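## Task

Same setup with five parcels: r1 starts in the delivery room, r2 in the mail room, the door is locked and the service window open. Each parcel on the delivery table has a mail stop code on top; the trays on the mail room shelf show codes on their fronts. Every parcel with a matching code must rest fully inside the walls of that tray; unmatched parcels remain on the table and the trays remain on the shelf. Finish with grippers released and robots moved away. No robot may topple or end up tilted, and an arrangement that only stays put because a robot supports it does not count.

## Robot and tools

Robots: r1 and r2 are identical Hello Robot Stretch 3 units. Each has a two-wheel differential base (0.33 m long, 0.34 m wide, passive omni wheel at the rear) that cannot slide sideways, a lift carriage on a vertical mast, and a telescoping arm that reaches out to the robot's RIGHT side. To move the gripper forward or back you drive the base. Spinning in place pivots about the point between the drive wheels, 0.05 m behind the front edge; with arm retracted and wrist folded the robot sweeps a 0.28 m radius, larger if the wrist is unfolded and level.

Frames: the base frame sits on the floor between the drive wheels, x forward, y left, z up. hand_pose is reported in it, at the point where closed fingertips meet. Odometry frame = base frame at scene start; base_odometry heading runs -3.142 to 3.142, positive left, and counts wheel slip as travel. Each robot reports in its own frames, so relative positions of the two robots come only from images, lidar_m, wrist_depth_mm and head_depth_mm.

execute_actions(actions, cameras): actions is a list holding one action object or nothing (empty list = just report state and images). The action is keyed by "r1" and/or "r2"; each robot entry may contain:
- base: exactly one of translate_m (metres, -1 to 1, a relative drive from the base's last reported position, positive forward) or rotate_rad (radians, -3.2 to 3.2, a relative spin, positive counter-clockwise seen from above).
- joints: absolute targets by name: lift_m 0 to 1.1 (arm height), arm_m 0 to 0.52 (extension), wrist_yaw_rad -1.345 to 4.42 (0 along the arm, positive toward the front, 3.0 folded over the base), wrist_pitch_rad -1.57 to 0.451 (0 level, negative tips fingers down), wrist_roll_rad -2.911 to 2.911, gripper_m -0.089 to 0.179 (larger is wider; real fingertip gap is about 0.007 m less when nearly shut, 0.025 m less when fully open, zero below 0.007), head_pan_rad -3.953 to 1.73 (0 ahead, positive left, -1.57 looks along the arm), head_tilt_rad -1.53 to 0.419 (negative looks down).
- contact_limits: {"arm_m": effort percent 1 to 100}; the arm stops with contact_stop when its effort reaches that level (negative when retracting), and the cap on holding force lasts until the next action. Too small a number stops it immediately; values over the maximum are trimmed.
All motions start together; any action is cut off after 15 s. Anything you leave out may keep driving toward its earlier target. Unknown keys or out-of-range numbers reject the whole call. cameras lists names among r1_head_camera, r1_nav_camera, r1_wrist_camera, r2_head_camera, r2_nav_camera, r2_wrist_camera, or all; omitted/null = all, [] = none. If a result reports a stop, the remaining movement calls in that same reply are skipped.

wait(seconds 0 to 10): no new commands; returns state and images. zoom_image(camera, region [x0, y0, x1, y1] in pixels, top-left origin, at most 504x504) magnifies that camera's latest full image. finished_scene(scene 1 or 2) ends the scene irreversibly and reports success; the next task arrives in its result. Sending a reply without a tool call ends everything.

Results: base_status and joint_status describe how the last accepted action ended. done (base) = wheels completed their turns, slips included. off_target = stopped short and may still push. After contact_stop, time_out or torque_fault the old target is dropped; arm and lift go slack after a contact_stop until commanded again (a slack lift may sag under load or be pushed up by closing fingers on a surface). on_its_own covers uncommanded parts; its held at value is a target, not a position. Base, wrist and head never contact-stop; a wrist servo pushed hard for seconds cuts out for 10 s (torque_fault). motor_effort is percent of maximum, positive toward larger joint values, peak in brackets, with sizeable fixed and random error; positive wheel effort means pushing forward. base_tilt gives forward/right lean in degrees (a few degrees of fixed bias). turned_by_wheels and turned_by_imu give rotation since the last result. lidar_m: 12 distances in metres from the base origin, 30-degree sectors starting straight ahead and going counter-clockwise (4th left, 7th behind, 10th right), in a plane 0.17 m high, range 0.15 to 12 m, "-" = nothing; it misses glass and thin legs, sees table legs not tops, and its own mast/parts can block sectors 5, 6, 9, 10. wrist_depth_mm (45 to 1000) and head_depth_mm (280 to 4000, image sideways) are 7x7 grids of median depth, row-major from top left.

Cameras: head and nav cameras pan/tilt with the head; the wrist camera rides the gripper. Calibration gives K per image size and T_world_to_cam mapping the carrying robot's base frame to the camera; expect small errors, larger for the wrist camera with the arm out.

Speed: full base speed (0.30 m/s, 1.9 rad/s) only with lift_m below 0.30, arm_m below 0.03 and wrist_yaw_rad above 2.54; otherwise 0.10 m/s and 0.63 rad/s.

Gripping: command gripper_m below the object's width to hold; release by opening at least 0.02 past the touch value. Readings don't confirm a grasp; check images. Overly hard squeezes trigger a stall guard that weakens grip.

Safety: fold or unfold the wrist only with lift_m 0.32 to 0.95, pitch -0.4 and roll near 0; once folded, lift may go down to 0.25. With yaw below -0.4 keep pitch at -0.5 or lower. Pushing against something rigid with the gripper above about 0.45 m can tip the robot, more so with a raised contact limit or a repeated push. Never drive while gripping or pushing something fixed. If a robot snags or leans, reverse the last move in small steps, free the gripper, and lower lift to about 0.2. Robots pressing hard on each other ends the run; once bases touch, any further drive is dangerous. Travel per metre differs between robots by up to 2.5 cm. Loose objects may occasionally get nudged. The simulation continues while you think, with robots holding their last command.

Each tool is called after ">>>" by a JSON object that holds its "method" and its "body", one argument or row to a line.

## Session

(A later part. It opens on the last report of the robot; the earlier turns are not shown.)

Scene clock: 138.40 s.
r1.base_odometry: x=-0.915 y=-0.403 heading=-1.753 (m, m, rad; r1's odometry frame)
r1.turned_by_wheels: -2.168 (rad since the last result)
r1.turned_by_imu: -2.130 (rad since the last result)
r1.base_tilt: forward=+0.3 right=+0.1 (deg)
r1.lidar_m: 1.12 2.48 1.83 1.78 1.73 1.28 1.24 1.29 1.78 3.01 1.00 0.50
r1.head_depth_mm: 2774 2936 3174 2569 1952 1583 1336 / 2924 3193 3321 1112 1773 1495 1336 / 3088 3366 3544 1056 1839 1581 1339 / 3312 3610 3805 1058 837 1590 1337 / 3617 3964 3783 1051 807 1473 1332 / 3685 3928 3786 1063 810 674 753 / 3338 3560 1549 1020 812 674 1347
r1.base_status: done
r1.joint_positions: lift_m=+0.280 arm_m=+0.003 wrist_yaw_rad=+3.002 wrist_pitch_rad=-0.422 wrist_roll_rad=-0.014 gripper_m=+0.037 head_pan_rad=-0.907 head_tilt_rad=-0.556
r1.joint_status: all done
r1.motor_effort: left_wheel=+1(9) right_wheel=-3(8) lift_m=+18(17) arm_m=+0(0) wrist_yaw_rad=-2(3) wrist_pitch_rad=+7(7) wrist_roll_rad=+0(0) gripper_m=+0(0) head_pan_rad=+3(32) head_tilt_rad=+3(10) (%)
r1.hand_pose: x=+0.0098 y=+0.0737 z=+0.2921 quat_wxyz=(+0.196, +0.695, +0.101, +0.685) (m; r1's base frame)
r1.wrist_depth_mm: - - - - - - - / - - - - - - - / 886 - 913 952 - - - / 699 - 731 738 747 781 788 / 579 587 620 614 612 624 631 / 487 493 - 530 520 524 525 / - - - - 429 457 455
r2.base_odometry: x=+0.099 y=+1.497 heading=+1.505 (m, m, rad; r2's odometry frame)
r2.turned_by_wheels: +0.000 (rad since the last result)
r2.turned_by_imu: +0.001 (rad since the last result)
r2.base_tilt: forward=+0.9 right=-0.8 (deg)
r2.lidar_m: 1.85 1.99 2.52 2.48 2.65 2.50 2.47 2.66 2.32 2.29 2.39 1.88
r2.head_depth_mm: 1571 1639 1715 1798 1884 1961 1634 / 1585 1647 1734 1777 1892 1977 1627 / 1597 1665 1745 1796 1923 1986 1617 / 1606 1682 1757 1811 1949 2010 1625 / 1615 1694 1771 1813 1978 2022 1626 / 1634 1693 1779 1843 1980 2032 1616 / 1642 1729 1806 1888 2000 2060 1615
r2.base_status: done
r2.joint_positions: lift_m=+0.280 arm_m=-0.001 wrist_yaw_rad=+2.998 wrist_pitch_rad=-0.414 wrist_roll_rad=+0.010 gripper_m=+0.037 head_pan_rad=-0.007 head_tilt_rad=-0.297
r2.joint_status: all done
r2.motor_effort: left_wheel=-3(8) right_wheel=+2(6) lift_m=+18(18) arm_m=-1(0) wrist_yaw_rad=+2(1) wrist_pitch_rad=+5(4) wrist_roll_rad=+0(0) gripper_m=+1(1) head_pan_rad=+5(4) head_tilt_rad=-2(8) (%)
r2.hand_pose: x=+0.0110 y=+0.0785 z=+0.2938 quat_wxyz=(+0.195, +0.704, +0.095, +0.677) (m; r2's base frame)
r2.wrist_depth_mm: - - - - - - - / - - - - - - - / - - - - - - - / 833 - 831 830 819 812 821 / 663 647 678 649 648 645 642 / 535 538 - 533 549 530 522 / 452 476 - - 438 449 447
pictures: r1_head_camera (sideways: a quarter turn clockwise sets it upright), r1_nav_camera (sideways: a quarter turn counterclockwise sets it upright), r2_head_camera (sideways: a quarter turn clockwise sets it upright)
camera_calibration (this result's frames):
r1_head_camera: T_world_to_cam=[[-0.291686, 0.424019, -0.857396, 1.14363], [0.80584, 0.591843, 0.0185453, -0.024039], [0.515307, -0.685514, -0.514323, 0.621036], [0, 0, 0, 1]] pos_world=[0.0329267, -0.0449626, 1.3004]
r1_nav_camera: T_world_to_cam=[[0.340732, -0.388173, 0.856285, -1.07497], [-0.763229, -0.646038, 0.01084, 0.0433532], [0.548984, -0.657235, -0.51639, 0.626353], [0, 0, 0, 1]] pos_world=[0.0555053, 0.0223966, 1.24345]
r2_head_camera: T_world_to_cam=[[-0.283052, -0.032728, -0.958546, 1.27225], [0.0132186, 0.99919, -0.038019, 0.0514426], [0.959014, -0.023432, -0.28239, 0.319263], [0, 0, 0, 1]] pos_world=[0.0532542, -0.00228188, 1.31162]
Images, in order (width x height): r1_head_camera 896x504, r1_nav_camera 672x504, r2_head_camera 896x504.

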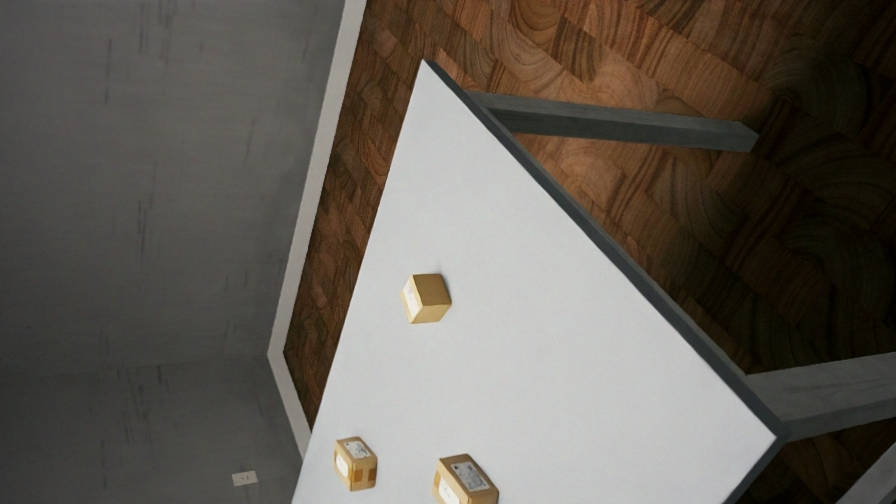

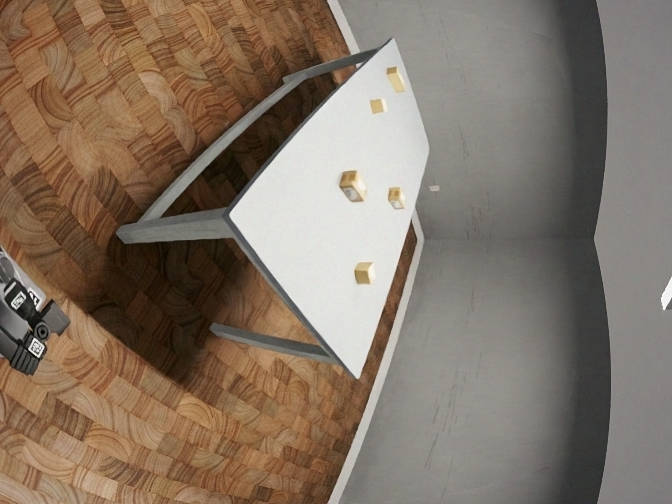

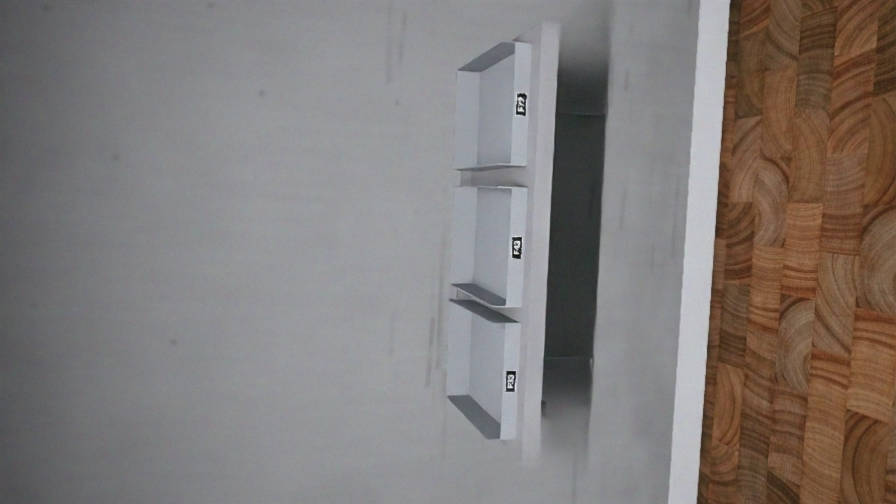

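>>> {"method": "zoom_image", "body": {
  "camera": "r1_head_camera",
  "region": [320, 420, 520, 504]
}}

>>> {"method": "zoom_image", "body": {
  "camera": "r1_head_camera",
  "region": [385, 260, 465, 335]
}}

Region (320, 420, 520, 504) of r1_head_camera's 896x504 image, scaled by 2.520, with more detail than that image has; it fills the top 212 rows of this view, and the rest is white.

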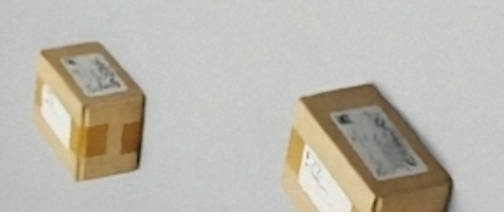

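Region (385, 260, 465, 335) of r1_head_camera's 896x504 image, scaled by 6.300, with more detail than that image has; it fills the top 472 rows of this view, and the rest is white.

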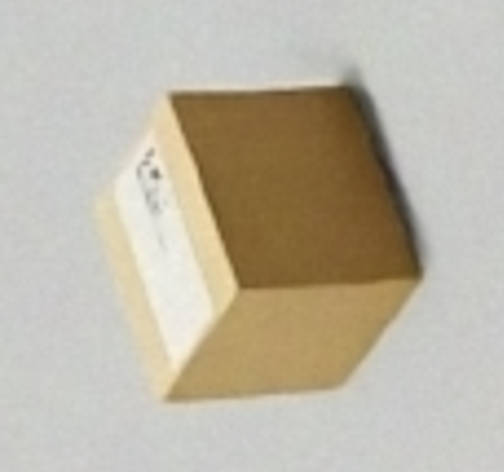

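>>> {"method": "execute_actions", "body": {
  "actions": [
    {"r1":{"base":{"translate_m":0.7},"joints":{"head_pan_rad":-1.39,"head_tilt_rad":-0.72}},"r2":{"base":{"rotate_rad":-0.157}}}
  ],
  "cameras": ["r1_head_camera","r1_nav_camera"]
}}

Scene clock: 165.97 s.
r1.base_odometry: x=-1.042 y=-1.091 heading=-1.753 (m, m, rad; r1's odometry frame)
r1.turned_by_wheels: +0.000 (rad since the last result)
r1.turned_by_imu: +0.004 (rad since the last result)
r1.base_tilt: forward=+0.3 right=+0.1 (deg)
r1.lidar_m: 1.18 2.46 1.82 1.77 1.84 2.00 1.94 0.38 0.29 0.28 0.30 0.41
r1.head_depth_mm: 2599 2875 2651 829 680 575 500 / 2625 2928 2651 820 680 576 500 / 2707 3047 1073 833 682 575 510 / 2753 3048 1077 834 647 577 519 / 2783 3130 1074 835 682 578 530 / 2821 3140 1080 835 683 579 532 / 2886 3215 1078 835 684 579 1174
r1.base_status: done
r1.joint_positions: lift_m=+0.280 arm_m=+0.003 wrist_yaw_rad=+3.002 wrist_pitch_rad=-0.422 wrist_roll_rad=-0.014 gripper_m=+0.037 head_pan_rad=-1.383 head_tilt_rad=-0.711
r1.joint_status: all done
r1.motor_effort: left_wheel=+1(9) right_wheel=-2(7) lift_m=+18(17) arm_m=+0(0) wrist_yaw_rad=-3(3) wrist_pitch_rad=+7(7) wrist_roll_rad=+0(0) gripper_m=+0(0) head_pan_rad=-2(23) head_tilt_rad=-4(23) (%)
r1.hand_pose: x=+0.0099 y=+0.0738 z=+0.2921 quat_wxyz=(+0.196, +0.695, +0.101, +0.685) (m; r1's base frame)
r1.wrist_depth_mm: - - - - - - - / - - - - - - - / 904 - 931 926 - - - / 697 - 736 746 752 770 785 / 567 583 615 606 617 632 629 / 492 496 - 514 514 535 526 / - - - - 429 448 458
r2.base_odometry: x=+0.099 y=+1.497 heading=+1.348 (m, m, rad; r2's odometry frame)
r2.turned_by_wheels: -0.157 (rad since the last result)
r2.turned_by_imu: -0.153 (rad since the last result)
r2.base_tilt: forward=+0.8 right=-0.7 (deg)
r2.lidar_m: 1.85 1.90 2.52 2.48 2.54 2.60 2.47 2.53 2.41 2.29 2.34 1.95
r2.head_depth_mm: 1636 1706 1795 1884 1989 2052 1640 / 1624 1702 1786 1881 1977 2042 1631 / 1624 1694 1780 1828 1956 2012 1626 / 1606 1681 1760 1810 1938 2014 1624 / 1597 1663 1743 1796 1933 1995 1621 / 1583 1660 1726 1780 1904 1977 1623 / 1580 1646 1723 1766 1893 1977 1619
r2.base_status: done
r2.joint_positions: lift_m=+0.280 arm_m=-0.001 wrist_yaw_rad=+2.998 wrist_pitch_rad=-0.414 wrist_roll_rad=+0.010 gripper_m=+0.037 head_pan_rad=-0.007 head_tilt_rad=-0.297
r2.joint_status: not commanded
r2.motor_effort: left_wheel=+2(9) right_wheel=-1(3) lift_m=+18(18) arm_m=+0(1) wrist_yaw_rad=+2(2) wrist_pitch_rad=+5(4) wrist_roll_rad=+0(0) gripper_m=+2(0) head_pan_rad=+4(5) head_tilt_rad=-2(3) (%)
r2.hand_pose: x=+0.0110 y=+0.0785 z=+0.2938 quat_wxyz=(+0.195, +0.704, +0.095, +0.677) (m; r2's base frame)
r2.wrist_depth_mm: - - - - - - - / - - - - - - - / - - - - - - - / 823 - 841 832 822 824 820 / 657 642 684 642 654 640 640 / 535 531 - 532 549 530 527 / 453 481 - - 444 446 446
pictures: r1_head_camera (sideways: a quarter turn clockwise sets it upright), r1_nav_camera (sideways: a quarter turn counterclockwise sets it upright)
camera_calibration (this result's frames):
r1_head_camera: T_world_to_cam=[[-0.0883645, 0.634181, -0.768119, 1.02599], [0.987947, 0.154187, 0.0136477, -0.0187706], [0.127089, -0.757655, -0.640162, 0.787115], [0, 0, 0, 1]] pos_world=[0.00917185, -0.051409, 1.29222]
r1_nav_camera: T_world_to_cam=[[0.148349, -0.624612, 0.766715, -0.957019], [-0.974227, -0.225521, 0.00477704, 0.0525352], [0.169927, -0.747663, -0.641969, 0.792039], [0, 0, 0, 1]] pos_world=[0.0585657, 0.00626096, 1.24197]
Images, in order (width x height): r1_head_camera 896x504, r1_nav_camera 672x504.

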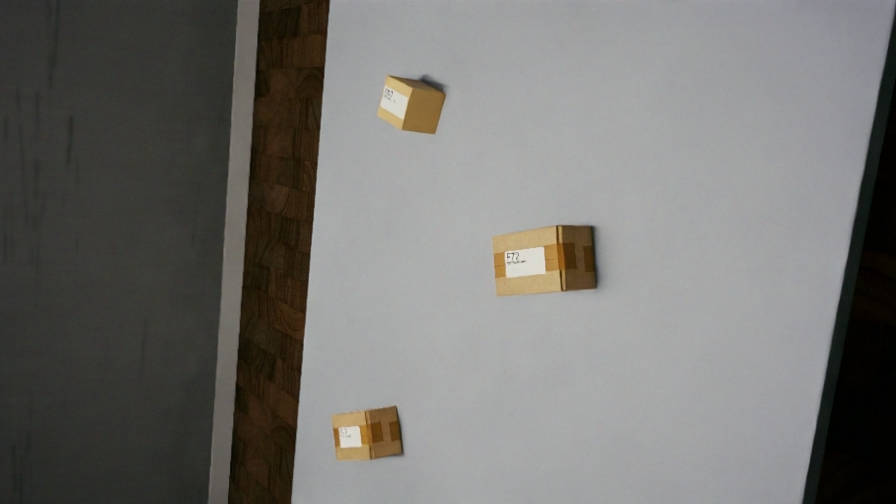

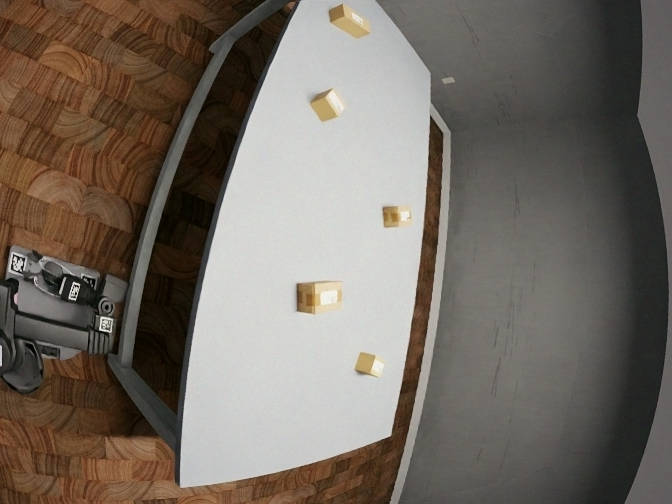

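>>> {"method": "zoom_image", "body": {
  "camera": "r1_head_camera",
  "region": [485, 220, 605, 305]
}}

>>> {"method": "zoom_image", "body": {
  "camera": "r1_head_camera",
  "region": [370, 70, 450, 140]
}}

>>> {"method": "zoom_image", "body": {
  "camera": "r1_head_camera",
  "region": [325, 400, 410, 470]
}}

Region (485, 220, 605, 305) of r1_head_camera's 896x504 image, scaled by 4.200, with more detail than that image has; it fills the top 357 rows of this view, and the rest is white.

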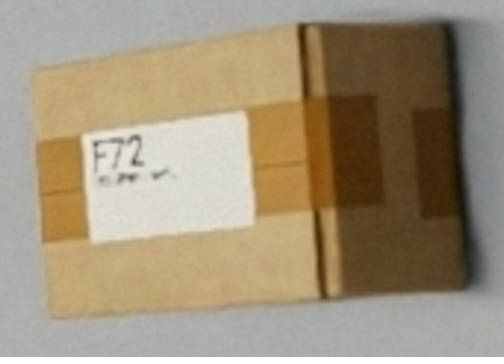

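Region (370, 70, 450, 140) of r1_head_camera's 896x504 image, scaled by 6.300, with more detail than that image has; it fills the top 441 rows of this view, and the rest is white.

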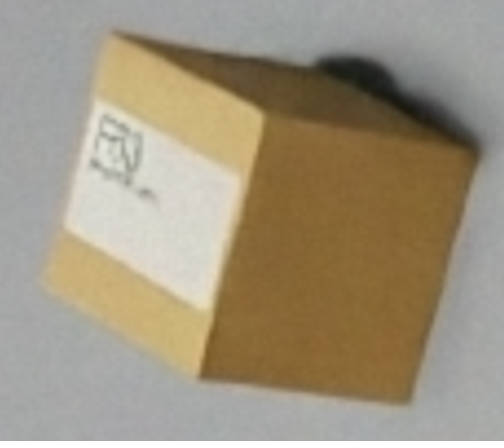

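Region (325, 400, 410, 470) of r1_head_camera's 896x504 image, scaled by 5.929, with more detail than that image has; it fills the top 415 rows of this view, and the rest is white.

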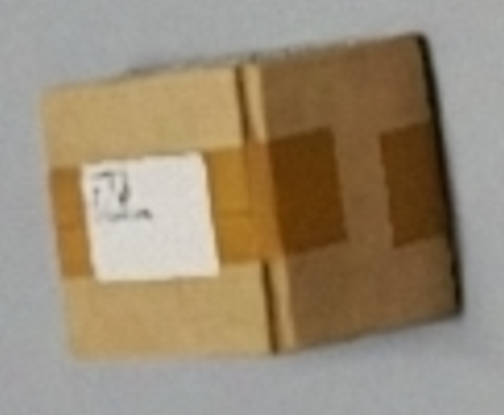

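>>> {"method": "execute_actions", "body": {
  "actions": [
    {"r1":{"base":{"translate_m":0.45},"joints":{"lift_m":0.93,"head_pan_rad":-1.2,"head_tilt_rad":-0.8}},"r2":{"base":{"translate_m":-1.0}}}
  ],
  "cameras": ["r1_head_camera","r1_nav_camera"]
}}

Scene clock: 185.17 s.
r1.base_odometry: x=-1.124 y=-1.534 heading=-1.753 (m, m, rad; r1's odometry frame)
r1.turned_by_wheels: +0.000 (rad since the last result)
r1.turned_by_imu: +0.002 (rad since the last result)
r1.base_tilt: forward=+0.2 right=+0.1 (deg)
r1.lidar_m: 1.95 2.04 1.81 1.75 1.83 2.46 2.38 0.41 0.30 0.29 0.31 0.43
r1.head_depth_mm: 2676 2907 928 753 649 - - / 2811 2962 932 757 667 - 1179 / 2829 3027 933 757 610 - 1192 / 2944 2993 933 759 636 560 1191 / 3034 3025 932 758 636 572 1155 / 3164 2997 936 760 638 1280 1133 / 2919 2876 938 721 637 1310 1155
r1.base_status: done
r1.joint_positions: lift_m=+0.930 arm_m=+0.003 wrist_yaw_rad=+3.002 wrist_pitch_rad=-0.422 wrist_roll_rad=-0.014 gripper_m=+0.037 head_pan_rad=-1.207 head_tilt_rad=-0.790
r1.joint_status: all done
r1.motor_effort: left_wheel=+0(9) right_wheel=-2(7) lift_m=+33(35) arm_m=+0(0) wrist_yaw_rad=-2(3) wrist_pitch_rad=+7(7) wrist_roll_rad=+0(0) gripper_m=+0(0) head_pan_rad=+3(17) head_tilt_rad=-5(16) (%)
r1.hand_pose: x=+0.0099 y=+0.0738 z=+0.9415 quat_wxyz=(+0.195, +0.695, +0.101, +0.685) (m; r1's base frame)
r1.wrist_depth_mm: - - - - - - - / - - - - - - - / - - - - - - - / - - - - - - - / - - - - - - - / - - - - - - - / - - - - - - -
r2.base_odometry: x=-0.122 y=+0.521 heading=+1.348 (m, m, rad; r2's odometry frame)
r2.turned_by_wheels: +0.000 (rad since the last result)
r2.turned_by_imu: +0.003 (rad since the last result)
r2.base_tilt: forward=+0.9 right=-0.8 (deg)
r2.lidar_m: 2.85 2.93 2.56 2.42 2.17 1.55 1.48 1.51 2.00 2.33 2.40 3.00
r2.head_depth_mm: 2523 2638 2773 2922 2950 2107 1635 / 2523 2630 2767 2880 2917 2107 1621 / 2501 2594 2743 2864 2897 2091 1634 / 2485 2583 2707 2871 2932 2091 1620 / 2456 2578 2703 2848 2907 2073 1614 / 2453 2564 2685 2810 2891 2070 1610 / 2434 2549 2661 2783 2869 2076 1615
r2.base_status: done
r2.joint_positions: lift_m=+0.280 arm_m=-0.001 wrist_yaw_rad=+2.998 wrist_pitch_rad=-0.414 wrist_roll_rad=+0.010 gripper_m=+0.037 head_pan_rad=-0.007 head_tilt_rad=-0.297
r2.joint_status: not commanded
r2.motor_effort: left_wheel=+2(7) right_wheel=-1(4) lift_m=+18(18) arm_m=+0(0) wrist_yaw_rad=+2(3) wrist_pitch_rad=+5(5) wrist_roll_rad=+0(0) gripper_m=+1(2) head_pan_rad=+5(4) head_tilt_rad=-1(2) (%)
r2.hand_pose: x=+0.0110 y=+0.0785 z=+0.2938 quat_wxyz=(+0.195, +0.704, +0.095, +0.677) (m; r2's base frame)
r2.wrist_depth_mm: - - - - - - - / - - - - - - - / - - - - - - - / 847 - 829 821 815 822 825 / 648 654 675 650 649 640 643 / 534 532 - 532 548 527 530 / 453 482 - - 443 449 448
pictures: r1_head_camera (sideways: a quarter turn clockwise sets it upright), r1_nav_camera (sideways: a quarter turn counterclockwise sets it upright)
camera_calibration (this result's frames):
r1_head_camera: T_world_to_cam=[[-0.219063, 0.663777, -0.71513, 0.957729], [0.945975, 0.324052, 0.0110046, -0.0150722], [0.239044, -0.674085, -0.698905, 0.86284], [0, 0, 0, 1]] pos_world=[0.0178046, -0.0492068, 1.28811]
r1_nav_camera: T_world_to_cam=[[0.276401, -0.643734, 0.713589, -0.888559], [-0.919526, -0.393026, 0.00161706, 0.0563158], [0.279418, -0.656611, -0.700562, 0.867584], [0, 0, 0, 1]] pos_world=[0.0549639, 0.019803, 1.24177]
Images, in order (width x height): r1_head_camera 896x504, r1_nav_camera 672x504.

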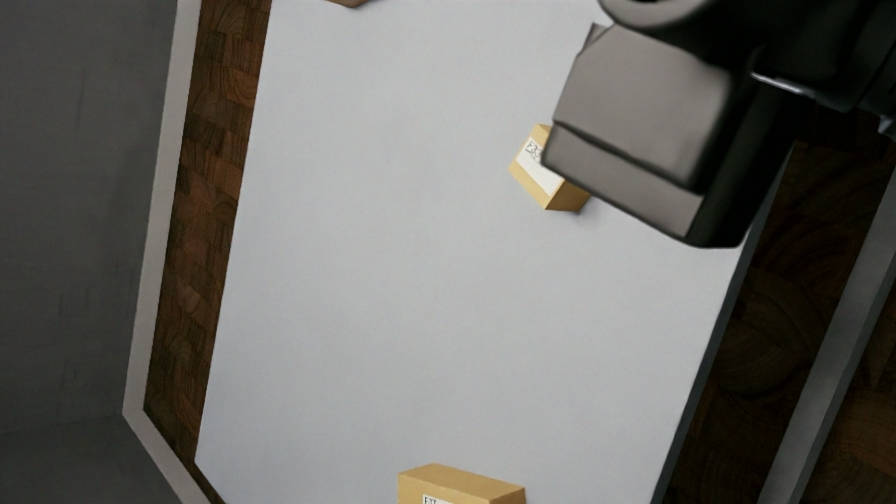

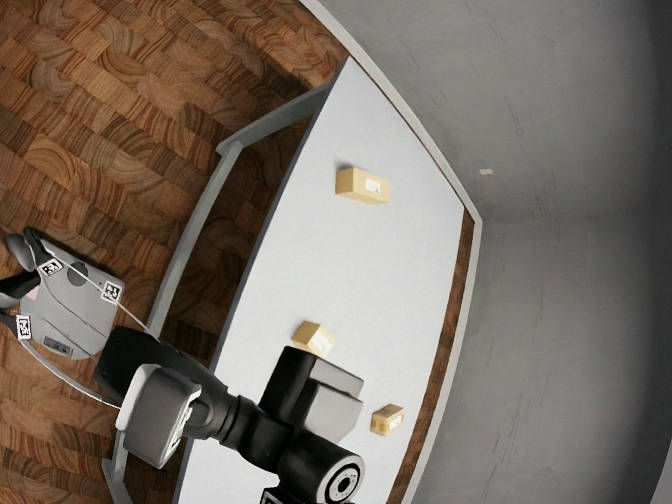

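>>> {"method": "zoom_image", "body": {
  "camera": "r1_head_camera",
  "region": [500, 115, 600, 215]
}}

>>> {"method": "zoom_image", "body": {
  "camera": "r1_head_camera",
  "region": [390, 455, 530, 504]
}}

Region (500, 115, 600, 215) of r1_head_camera's 896x504 image, scaled by 5.040, with more detail than that image has.

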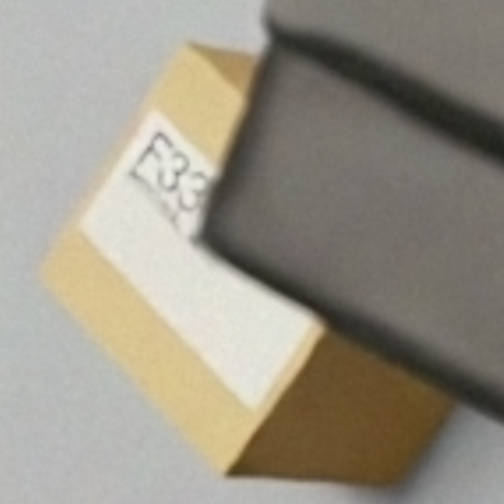

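Region (390, 455, 530, 504) of r1_head_camera's 896x504 image, scaled by 3.600, with more detail than that image has; it fills the top 176 rows of this view, and the rest is white.

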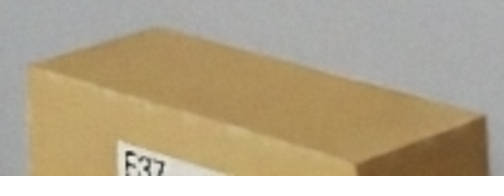

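>>> {"method": "execute_actions", "body": {
  "actions": [
    {"r1":{"joints":{"wrist_yaw_rad":0.0,"arm_m":0.40,"head_pan_rad":-1.57,"head_tilt_rad":-0.75}},"r2":{"base":{"translate_m":-0.9}}}
  ],
  "cameras": ["r1_wrist_camera","r1_head_camera"]
}}

>>> {"method": "execute_actions", "body": {
  "actions": [
    {"r1":{"joints":{"wrist_pitch_rad":-0.9,"gripper_m":0.15,"lift_m":0.97}},"r2":{"base":{"rotate_rad":-1.53},"joints":{"head_pan_rad":-1.57,"head_tilt_rad":-0.5}}}
  ],
  "cameras": ["r1_wrist_camera","r1_head_camera","r2_nav_camera","r2_head_camera"]
}}

Scene clock: 230.40 s.
r1.base_odometry: x=-1.124 y=-1.534 heading=-1.753 (m, m, rad; r1's odometry frame)
r1.turned_by_wheels: +0.000 (rad since the last result)
r1.turned_by_imu: -0.001 (rad since the last result)
r1.base_tilt: forward=+0.3 right=+0.1 (deg)
r1.lidar_m: 1.94 2.03 1.81 1.75 1.84 2.46 2.38 0.41 0.30 0.29 0.31 0.43
r1.head_depth_mm: 2701 - - 778 654 560 1172 / 2707 - 953 786 654 559 1162 / 2708 - 907 786 655 561 1160 / 2763 2993 953 789 654 559 1163 / 2765 3006 993 790 611 561 1174 / 2728 3017 997 791 658 562 1161 / 2731 2992 995 792 656 563 1151
r1.base_status: not commanded
r1.joint_positions: lift_m=+0.930 arm_m=+0.400 wrist_yaw_rad=+0.002 wrist_pitch_rad=-0.422 wrist_roll_rad=-0.014 gripper_m=+0.037 head_pan_rad=-1.563 head_tilt_rad=-0.754
r1.joint_status: all done
r1.motor_effort: left_wheel=+0(1) right_wheel=-2(1) lift_m=+33(33) arm_m=+4(2) wrist_yaw_rad=-2(5) wrist_pitch_rad=+7(7) wrist_roll_rad=+0(0) gripper_m=+0(0) head_pan_rad=-1(24) head_tilt_rad=+2(7) (%)
r1.hand_pose: x=-0.0211 y=-0.7685 z=+0.9415 quat_wxyz=(+0.697, +0.150, -0.686, -0.147) (m; r1's base frame)
r1.wrist_depth_mm: - - - - - - - / - - - - - - - / - - - - - - - / - - - - - - - / 415 420 445 435 449 453 - / 355 354 - 368 374 374 382 / 306 310 308 306 308 331 335
r2.base_odometry: x=-0.321 y=-0.356 heading=+1.348 (m, m, rad; r2's odometry frame)
r2.turned_by_wheels: +0.000 (rad since the last result)
r2.turned_by_imu: +0.002 (rad since the last result)
r2.base_tilt: forward=+0.9 right=-0.5 (deg)
r2.lidar_m: 3.75 3.57 2.51 2.39 0.87 0.61 0.58 0.59 0.78 1.91 2.44 3.24
r2.head_depth_mm: 3338 3478 3627 3805 2925 2087 1631 / 3307 3443 3587 3821 2937 2094 1630 / 3253 3408 3600 3771 2932 2082 1621 / 3312 3390 3506 3731 2892 2077 1617 / 3236 3367 3526 3692 2894 2085 1621 / 3229 3336 3494 3708 2876 2077 1616 / 3193 3329 3483 3623 2866 2067 1612
r2.base_status: done
r2.joint_positions: lift_m=+0.280 arm_m=-0.001 wrist_yaw_rad=+2.998 wrist_pitch_rad=-0.414 wrist_roll_rad=+0.010 gripper_m=+0.037 head_pan_rad=-0.007 head_tilt_rad=-0.297
r2.joint_status: not commanded
r2.motor_effort: left_wheel=+2(6) right_wheel=-1(5) lift_m=+18(18) arm_m=+0(0) wrist_yaw_rad=+2(2) wrist_pitch_rad=+5(5) wrist_roll_rad=+1(0) gripper_m=+1(1) head_pan_rad=+4(4) head_tilt_rad=-1(2) (%)
r2.hand_pose: x=+0.0110 y=+0.0785 z=+0.2938 quat_wxyz=(+0.195, +0.704, +0.095, +0.677) (m; r2's base frame)
r2.wrist_depth_mm: 933 - - - - - - / 970 - - - - - - / 981 - - - - - - / 816 - 832 822 823 827 823 / 660 650 683 636 647 646 641 / 533 533 - 536 551 526 525 / 454 480 - - 441 451 447
pictures: r1_head_camera (sideways: a quarter turn clockwise sets it upright), r1_wrist_camera
camera_calibration (this result's frames):
r1_head_camera: T_world_to_cam=[[0.026406, 0.672346, -0.739766, 0.988338], [0.999592, -0.0258194, 0.0122143, -0.0169747], [-0.0108881, -0.739786, -0.672754, 0.830351], [0, 0, 0, 1]] pos_world=[-0.0000893933, -0.0506612, 1.28997]
r1_wrist_camera: T_world_to_cam=[[-0.997147, -0.0302852, 0.0691391, -0.118535], [-0.0744971, 0.542298, -0.836877, 1.24171], [-0.012149, -0.83964, -0.543007, 0.0305973], [0, 0, 0, 1]] pos_world=[-0.0253219, -0.651274, 1.06397]
Images, in order (width x height): r1_head_camera 896x504, r1_wrist_camera 644x364.

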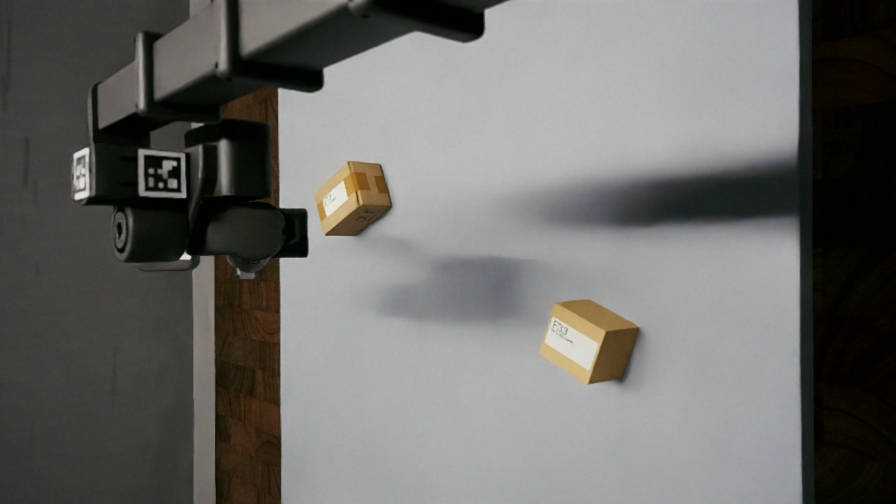

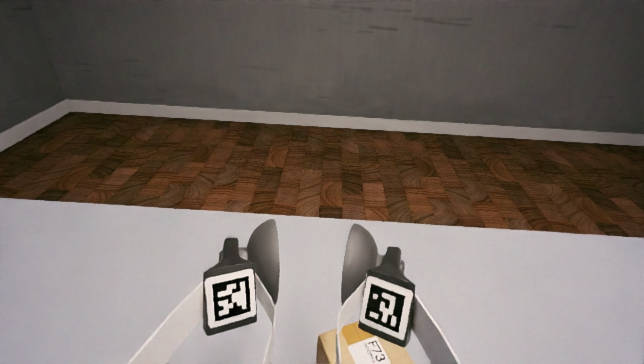

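Scene clock: 232.57 s.
r1.base_odometry: x=-1.124 y=-1.534 heading=-1.753 (m, m, rad; r1's odometry frame)
r1.turned_by_wheels: +0.000 (rad since the last result)
r1.turned_by_imu: +0.000 (rad since the last result)
r1.base_tilt: forward=+0.3 right=+0.1 (deg)
r1.lidar_m: 1.95 2.03 1.81 1.75 1.84 2.47 2.38 0.41 0.30 0.29 0.31 0.43
r1.head_depth_mm: 2646 - 968 786 652 560 1163 / 2588 2991 990 786 655 560 1165 / - - 897 791 654 560 1165 / 2678 3028 957 790 654 560 1168 / 2713 3027 992 792 611 560 1165 / 2726 3002 994 789 655 562 1170 / 2706 3024 997 793 659 563 1152
r1.base_status: not commanded
r1.joint_positions: lift_m=+0.970 arm_m=+0.400 wrist_yaw_rad=+0.002 wrist_pitch_rad=-0.905 wrist_roll_rad=-0.014 gripper_m=+0.150 head_pan_rad=-1.563 head_tilt_rad=-0.754
r1.joint_status: all done
r1.motor_effort: left_wheel=+0(0) right_wheel=-2(2) lift_m=+33(35) arm_m=+3(4) wrist_yaw_rad=-2(2) wrist_pitch_rad=+2(7) wrist_roll_rad=+0(0) gripper_m=+0(81) head_pan_rad=-1(3) head_tilt_rad=+2(1) (%)
r1.hand_pose: x=-0.0213 y=-0.6838 z=+0.8919 quat_wxyz=(+0.641, +0.312, -0.631, -0.307) (m; r1's base frame)
r1.wrist_depth_mm: 426 424 429 - - - - / 385 384 391 393 396 403 408 / 345 351 353 359 360 368 370 / 321 320 325 320 279 337 335 / 295 301 300 301 295 310 313 / 280 276 280 282 281 - 287 / 251 257 259 260 263 - 268
r2.base_odometry: x=-0.321 y=-0.356 heading=-0.182 (m, m, rad; r2's odometry frame)
r2.turned_by_wheels: -1.530 (rad since the last result)
r2.turned_by_imu: -1.511 (rad since the last result)
r2.base_tilt: forward=+0.8 right=-0.7 (deg)
r2.lidar_m: 2.26 2.47 3.40 3.74 3.38 2.46 2.13 0.82 0.60 0.58 0.60 0.83
r2.head_depth_mm: 459 490 534 590 650 724 814 / - 622 614 607 638 722 814 / - - 2509 2536 651 721 813 / - - 3562 2846 651 721 817 / - - 2412 2480 648 721 812 / - - - 2673 646 722 815 / 556 562 569 595 628 721 815
r2.base_status: done
r2.joint_positions: lift_m=+0.280 arm_m=-0.001 wrist_yaw_rad=+2.998 wrist_pitch_rad=-0.414 wrist_roll_rad=+0.010 gripper_m=+0.037 head_pan_rad=-1.563 head_tilt_rad=-0.494
r2.joint_status: all done
r2.motor_effort: left_wheel=+2(12) right_wheel=-1(4) lift_m=+18(18) arm_m=+0(1) wrist_yaw_rad=+3(2) wrist_pitch_rad=+4(5) wrist_roll_rad=+0(0) gripper_m=+1(1) head_pan_rad=-5(52) head_tilt_rad=-4(17) (%)
r2.hand_pose: x=+0.0110 y=+0.0784 z=+0.2938 quat_wxyz=(+0.195, +0.704, +0.095, +0.677) (m; r2's base frame)
r2.wrist_depth_mm: - - - - - - - / - - - - - - - / - - - - - - - / 847 - 825 834 842 817 828 / 650 648 678 654 646 639 641 / 527 533 - 534 550 528 532 / 447 479 - - 441 451 449
pictures: r1_head_camera (sideways: a quarter turn clockwise sets it upright), r1_wrist_camera, r2_head_camera (sideways: a quarter turn clockwise sets it upright), r2_nav_camera (sideways: a quarter turn counterclockwise sets it upright)
camera_calibration (this result's frames):
r1_head_camera: T_world_to_cam=[[0.026406, 0.672346, -0.739766, 0.988338], [0.999592, -0.0258194, 0.0122143, -0.0169747], [-0.0108881, -0.739786, -0.672754, 0.830351], [0, 0, 0, 1]] pos_world=[-0.0000893933, -0.0506612, 1.28997]
r1_wrist_camera: T_world_to_cam=[[-0.997108, -0.0588129, 0.0481364, -0.113556], [-0.0748624, 0.869254, -0.488665, 1.06728], [-0.013103, -0.490855, -0.871143, 0.605915], [0, 0, 0, 1]] pos_world=[-0.0253898, -0.636997, 1.05485]
r2_head_camera: T_world_to_cam=[[-0.0382267, 0.464877, -0.88455, 1.17418], [0.999218, 0.00885416, -0.0385289, 0.046082], [-0.0100793, -0.885331, -0.464852, 0.562624], [0, 0, 0, 1]] pos_world=[0.00451001, -0.0481497, 1.30194]
r2_nav_camera: T_world_to_cam=[[-0.0171343, -0.493913, 0.869343, -1.08536], [-0.999814, 0.000789711, -0.0192571, 0.0766473], [0.00882482, -0.869511, -0.493835, 0.594261], [0, 0, 0, 1]] pos_world=[0.0527919, -0.0194178, 1.23849]
Images, in order (width x height): r1_head_camera 896x504, r1_wrist_camera 644x364, r2_head_camera 896x504, r2_nav_camera 672x504.

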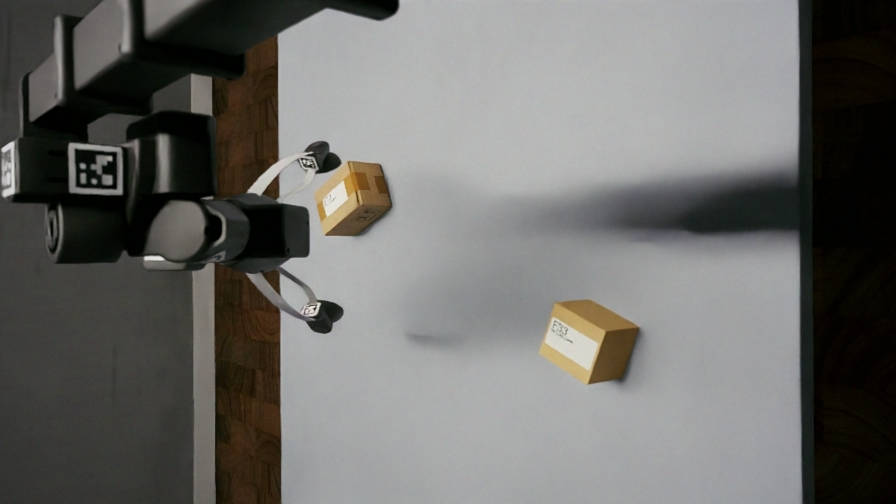

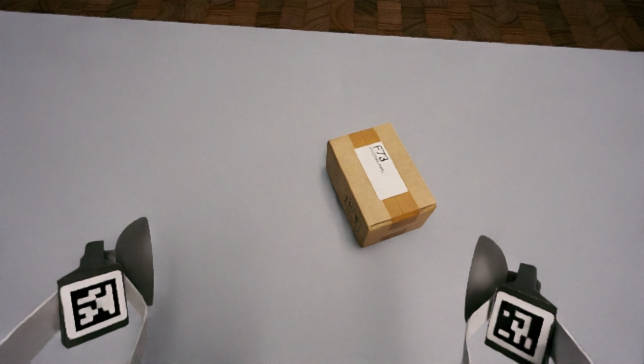

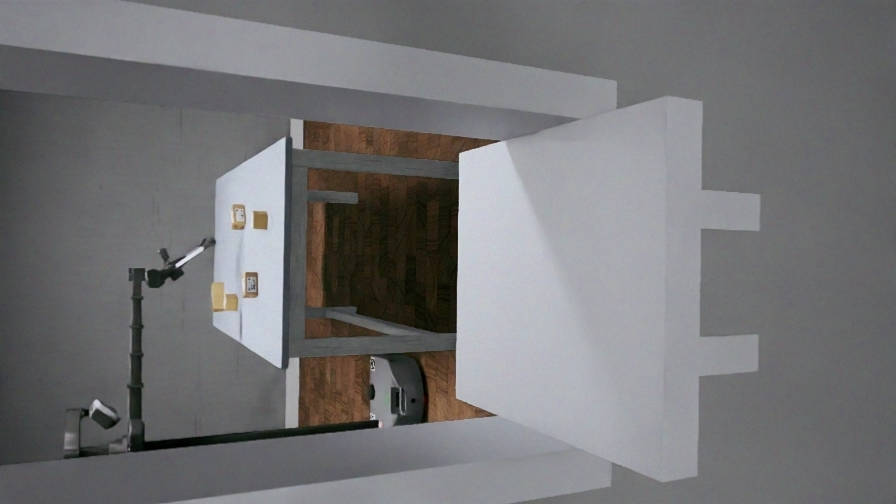

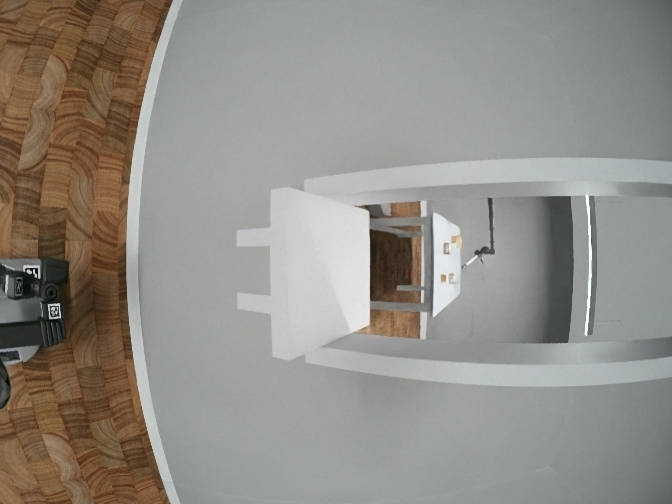

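>>> {"method": "zoom_image", "body": {
  "camera": "r1_wrist_camera",
  "region": [340, 125, 440, 205]
}}

>>> {"method": "zoom_image", "body": {
  "camera": "r1_head_camera",
  "region": [530, 290, 650, 390]
}}

Region (340, 125, 440, 205) of r1_wrist_camera's 644x364 image, scaled by 5.040; it fills the top 403 rows of this view, and the rest is white.

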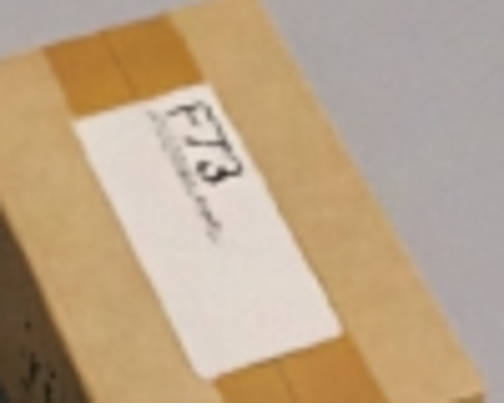

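Region (530, 290, 650, 390) of r1_head_camera's 896x504 image, scaled by 4.200, with more detail than that image has.

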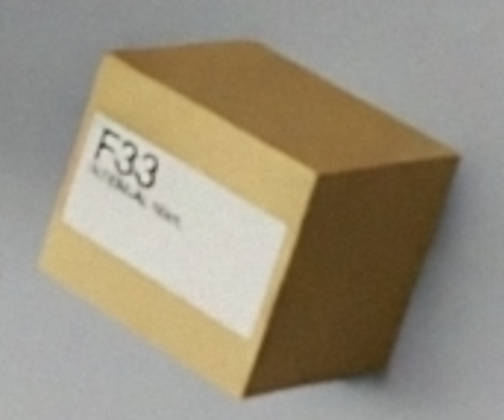

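>>> {"method": "execute_actions", "body": {
  "actions": [
    {"r1":{"base":{"translate_m":0.15},"joints":{"arm_m":0.148,"wrist_yaw_rad":-0.43}},"r2":{"joints":{"lift_m":0.6}}}
  ],
  "cameras": ["r1_wrist_camera","r1_head_camera"]
}}

Scene clock: 273.60 s.
r1.base_odometry: x=-1.151 y=-1.681 heading=-1.753 (m, m, rad; r1's odometry frame)
r1.turned_by_wheels: +0.000 (rad since the last result)
r1.turned_by_imu: +0.000 (rad since the last result)
r1.base_tilt: forward=+0.3 right=+0.0 (deg)
r1.lidar_m: 1.80 1.88 1.81 1.75 1.83 2.55 2.54 0.41 0.31 0.30 0.31 0.43
r1.head_depth_mm: 2731 - 951 763 638 560 1169 / 2739 - - - 638 560 1162 / 2709 2971 - - 608 560 1168 / 2747 2974 991 - 647 560 1165 / 2707 3020 994 791 655 560 1171 / 2743 3000 997 792 657 562 1173 / 2718 3042 996 792 657 563 1170
r1.base_status: done
r1.joint_positions: lift_m=+0.970 arm_m=+0.148 wrist_yaw_rad=-0.428 wrist_pitch_rad=-0.907 wrist_roll_rad=-0.014 gripper_m=+0.150 head_pan_rad=-1.563 head_tilt_rad=-0.754
r1.joint_status: all done
r1.motor_effort: left_wheel=+0(5) right_wheel=-1(5) lift_m=+33(33) arm_m=-3(3) wrist_yaw_rad=-3(3) wrist_pitch_rad=+2(2) wrist_roll_rad=+0(0) gripper_m=+1(0) head_pan_rad=-1(3) head_tilt_rad=+2(1) (%)
r1.hand_pose: x=-0.0792 y=-0.4198 z=+0.8917 quat_wxyz=(+0.560, +0.171, -0.683, -0.437) (m; r1's base frame)
r1.wrist_depth_mm: 421 428 431 434 454 453 454 / 379 385 387 397 406 405 379 / 349 356 359 359 361 367 370 / 317 325 324 331 330 335 335 / 297 304 300 306 308 309 311 / 278 276 279 240 282 - 286 / 252 257 261 258 266 - 269
r2.base_odometry: x=-0.321 y=-0.356 heading=-0.182 (m, m, rad; r2's odometry frame)
r2.turned_by_wheels: +0.000 (rad since the last result)
r2.turned_by_imu: +0.002 (rad since the last result)
r2.base_tilt: forward=+0.9 right=-0.8 (deg)
r2.lidar_m: 2.27 2.47 3.40 3.72 3.39 2.46 2.13 0.82 0.60 0.58 0.60 0.83
r2.head_depth_mm: 460 490 534 589 649 722 814 / - 622 614 606 638 723 816 / - - 2502 2546 652 725 813 / - - 3601 2850 650 721 815 / - - 2428 2468 648 722 816 / - - - 2687 646 723 813 / 557 562 568 594 629 723 813
r2.base_status: not commanded
r2.joint_positions: lift_m=+0.600 arm_m=-0.001 wrist_yaw_rad=+2.998 wrist_pitch_rad=-0.414 wrist_roll_rad=+0.010 gripper_m=+0.037 head_pan_rad=-1.563 head_tilt_rad=-0.494
r2.joint_status: all done
r2.motor_effort: left_wheel=+2(2) right_wheel=-1(1) lift_m=+24(24) arm_m=-1(1) wrist_yaw_rad=+2(3) wrist_pitch_rad=+5(5) wrist_roll_rad=+0(0) gripper_m=+1(0) head_pan_rad=-4(4) head_tilt_rad=-3(3) (%)
r2.hand_pose: x=+0.0110 y=+0.0784 z=+0.6134 quat_wxyz=(+0.195, +0.704, +0.095, +0.677) (m; r2's base frame)
r2.wrist_depth_mm: - - - - - - - / - - - - - - - / - - - - - - - / - - - - - - - / - - - - - - - / 936 946 - 956 975 941 927 / 803 815 805 793 803 800 784
pictures: r1_head_camera (sideways: a quarter turn clockwise sets it upright), r1_wrist_camera
camera_calibration (this result's frames):
r1_head_camera: T_world_to_cam=[[0.0264081, 0.672209, -0.73989, 0.9885], [0.999592, -0.0258187, 0.0122205, -0.0169827], [-0.0108883, -0.739911, -0.672617, 0.830173], [0, 0, 0, 1]] pos_world=[-0.000089455, -0.0506634, 1.28998]
r1_wrist_camera: T_world_to_cam=[[-0.931064, 0.361675, 0.0480731, 0.0260518], [0.294118, 0.821976, -0.487699, 0.841875], [-0.215903, -0.43994, -0.871687, 0.740418], [0, 0, 0, 1]] pos_world=[-0.0634961, -0.375684, 1.05474]
Images, in order (width x height): r1_head_camera 896x504, r1_wrist_camera 644x364.

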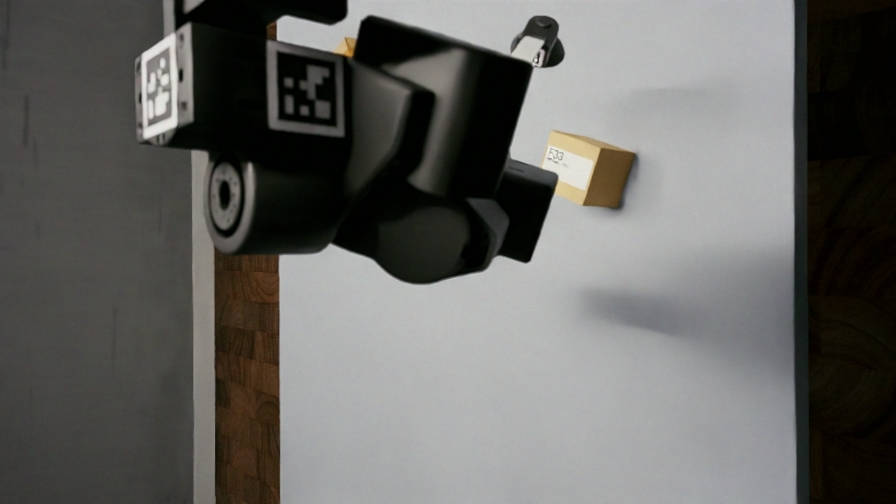

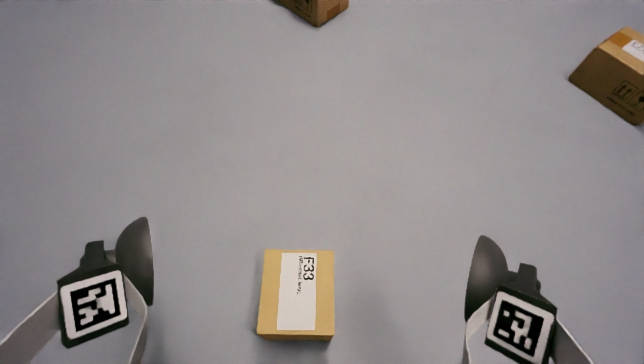

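>>> {"method": "execute_actions", "body": {
  "actions": [
    {"r1":{"joints":{"lift_m":0.874}},"r2":{"joints":{"lift_m":0.7}}}
  ],
  "cameras": ["r1_wrist_camera"]
}}

>>> {"method": "execute_actions", "body": {
  "actions": [
    {"r1":{"joints":{"gripper_m":0.02}},"r2":{"joints":{"lift_m":0.8}}}
  ],
  "cameras": ["r1_wrist_camera"]
}}

Scene clock: 282.93 s.
r1.base_odometry: x=-1.151 y=-1.681 heading=-1.753 (m, m, rad; r1's odometry frame)
r1.turned_by_wheels: +0.000 (rad since the last result)
r1.turned_by_imu: -0.001 (rad since the last result)
r1.base_tilt: forward=+0.3 right=+0.1 (deg)
r1.lidar_m: 1.80 1.87 1.80 1.75 1.82 2.56 2.54 0.41 0.31 0.30 0.31 0.43
r1.head_depth_mm: 2757 2989 1000 - - 560 1170 / 2713 2961 1022 - - 554 1167 / 2734 3040 989 - - 560 1168 / 2765 3018 996 813 655 561 1168 / 2736 3078 993 788 656 562 1165 / 2754 3004 994 791 657 562 1173 / 2738 3056 997 791 659 564 1170
r1.base_status: not commanded
r1.joint_positions: lift_m=+0.874 arm_m=+0.148 wrist_yaw_rad=-0.428 wrist_pitch_rad=-0.907 wrist_roll_rad=-0.014 gripper_m=+0.150 head_pan_rad=-1.563 head_tilt_rad=-0.754
r1.joint_status: all done
r1.motor_effort: left_wheel=+0(0) right_wheel=-2(1) lift_m=+17(31) arm_m=-3(3) wrist_yaw_rad=-2(3) wrist_pitch_rad=+2(2) wrist_roll_rad=+0(0) gripper_m=+1(0) head_pan_rad=-3(2) head_tilt_rad=+2(2) (%)
r1.hand_pose: x=-0.0792 y=-0.4197 z=+0.7964 quat_wxyz=(+0.560, +0.171, -0.683, -0.437) (m; r1's base frame)
r1.wrist_depth_mm: 286 291 293 299 300 304 310 / 258 258 263 267 268 271 274 / 232 237 239 242 244 246 249 / 214 217 219 221 222 223 228 / 200 203 196 153 207 207 210 / 187 186 144 140 191 - 194 / 171 174 174 175 178 - 182
r2.base_odometry: x=-0.321 y=-0.356 heading=-0.182 (m, m, rad; r2's odometry frame)
r2.turned_by_wheels: +0.000 (rad since the last result)
r2.turned_by_imu: +0.001 (rad since the last result)
r2.base_tilt: forward=+0.9 right=-0.7 (deg)
r2.lidar_m: 2.27 2.47 3.41 3.73 3.38 2.45 2.12 0.82 0.60 0.58 0.60 0.82
r2.head_depth_mm: 460 490 533 590 650 723 815 / - 623 614 606 639 724 814 / - - 2514 2528 651 723 813 / - - 3613 2860 649 722 814 / - - 2418 2476 648 723 811 / - - - 2699 646 723 814 / 556 562 569 596 628 722 812
r2.base_status: not commanded
r2.joint_positions: lift_m=+0.700 arm_m=-0.001 wrist_yaw_rad=+2.998 wrist_pitch_rad=-0.414 wrist_roll_rad=+0.010 gripper_m=+0.037 head_pan_rad=-1.563 head_tilt_rad=-0.494
r2.joint_status: all done
r2.motor_effort: left_wheel=+2(2) right_wheel=-1(1) lift_m=+24(26) arm_m=-1(1) wrist_yaw_rad=+3(2) wrist_pitch_rad=+5(5) wrist_roll_rad=+0(0) gripper_m=+0(1) head_pan_rad=-4(3) head_tilt_rad=-3(3) (%)
r2.hand_pose: x=+0.0110 y=+0.0784 z=+0.7133 quat_wxyz=(+0.195, +0.704, +0.095, +0.677) (m; r2's base frame)
r2.wrist_depth_mm: - - - - - - - / - - - - - - - / - - - - - - - / - - - - - - - / - - - - - - - / - - - - - - - / 902 902 916 885 900 904 887
pictures: r1_wrist_camera
camera_calibration (this result's frames):
r1_wrist_camera: T_world_to_cam=[[-0.931069, 0.361665, 0.0480601, 0.0306407], [0.294165, 0.822078, -0.487499, 0.795242], [-0.21582, -0.439757, -0.8718, 0.65755], [0, 0, 0, 1]] pos_world=[-0.063491, -0.375671, 0.959458]
Images, in order (width x height): r1_wrist_camera 644x364.

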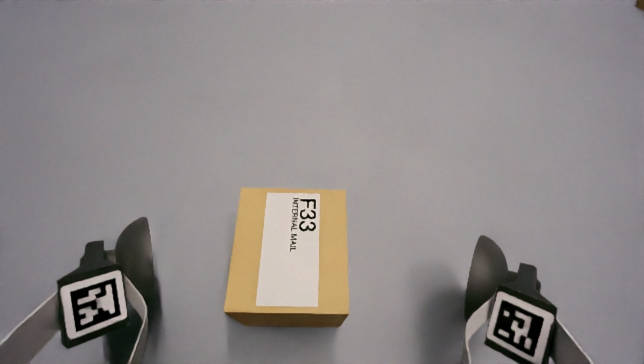

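Scene clock: 284.73 s.
r1.base_odometry: x=-1.151 y=-1.681 heading=-1.753 (m, m, rad; r1's odometry frame)
r1.turned_by_wheels: +0.000 (rad since the last result)
r1.turned_by_imu: +0.000 (rad since the last result)
r1.base_tilt: forward=+0.3 right=+0.1 (deg)
r1.lidar_m: 1.80 1.88 1.81 1.75 1.83 2.55 2.53 0.41 0.31 0.30 0.31 0.43
r1.head_depth_mm: 2733 3038 1006 - 647 560 1162 / 2749 2959 1026 - - 554 1163 / 2730 3007 990 - - 561 1169 / 2733 3007 994 813 656 563 1161 / 2713 2982 991 790 656 561 1168 / 2736 3004 995 793 658 562 1168 / 2703 2997 993 791 657 562 1172
r1.base_status: not commanded
r1.joint_positions: lift_m=+0.874 arm_m=+0.148 wrist_yaw_rad=-0.428 wrist_pitch_rad=-0.908 wrist_roll_rad=-0.014 gripper_m=+0.021 head_pan_rad=-1.563 head_tilt_rad=-0.754
r1.joint_status: all done
r1.motor_effort: left_wheel=+0(0) right_wheel=-2(2) lift_m=+17(17) arm_m=-3(3) wrist_yaw_rad=-3(3) wrist_pitch_rad=+3(3) wrist_roll_rad=+0(0) gripper_m=-16(91) head_pan_rad=-1(2) head_tilt_rad=+2(2) (%)
r1.hand_pose: x=-0.0791 y=-0.4194 z=+0.7962 quat_wxyz=(+0.560, +0.172, -0.683, -0.437) (m; r1's base frame)
r1.wrist_depth_mm: 288 288 293 296 300 304 305 / 255 259 264 264 267 270 278 / 234 236 237 241 242 246 249 / 215 218 220 222 224 225 227 / 200 200 201 149 206 208 209 / 185 186 138 137 193 193 195 / 173 173 173 174 175 180 180
r2.base_odometry: x=-0.321 y=-0.356 heading=-0.182 (m, m, rad; r2's odometry frame)
r2.turned_by_wheels: +0.000 (rad since the last result)
r2.turned_by_imu: +0.000 (rad since the last result)
r2.base_tilt: forward=+0.8 right=-0.7 (deg)
r2.lidar_m: 2.27 2.48 3.40 3.74 3.39 2.45 2.12 0.82 0.60 0.58 0.60 0.82
r2.head_depth_mm: 459 490 534 589 649 723 818 / - 622 614 606 638 722 816 / - - 2508 2548 652 723 816 / - - 3540 2851 649 724 813 / - - 2426 2468 647 722 814 / - - - 2700 646 722 815 / 556 562 569 596 629 722 814
r2.base_status: not commanded
r2.joint_positions: lift_m=+0.800 arm_m=-0.001 wrist_yaw_rad=+2.998 wrist_pitch_rad=-0.414 wrist_roll_rad=+0.010 gripper_m=+0.037 head_pan_rad=-1.563 head_tilt_rad=-0.494
r2.joint_status: all done
r2.motor_effort: left_wheel=+2(2) right_wheel=-1(1) lift_m=+24(26) arm_m=-1(1) wrist_yaw_rad=+1(2) wrist_pitch_rad=+5(5) wrist_roll_rad=+0(0) gripper_m=+1(1) head_pan_rad=-4(4) head_tilt_rad=-3(3) (%)
r2.hand_pose: x=+0.0110 y=+0.0784 z=+0.8133 quat_wxyz=(+0.196, +0.704, +0.095, +0.677) (m; r2's base frame)
r2.wrist_depth_mm: - - - - - - - / - - - - - - - / - - - - - - - / - - - - - - - / - - - - - - - / - - - - - - - / - - - - - - -
pictures: r1_wrist_camera
camera_calibration (this result's frames):
r1_wrist_camera: T_world_to_cam=[[-0.931097, 0.361602, 0.0479787, 0.0307041], [0.294453, 0.822713, -0.486252, 0.794172], [-0.215302, -0.438621, -0.8725, 0.658603], [0, 0, 0, 1]] pos_world=[-0.0634591, -0.375601, 0.959326]
Images, in order (width x height): r1_wrist_camera 644x364.

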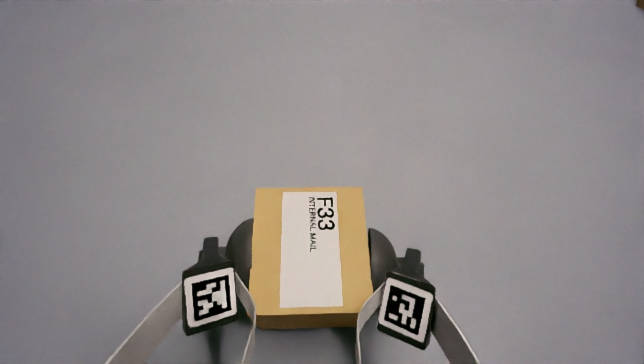

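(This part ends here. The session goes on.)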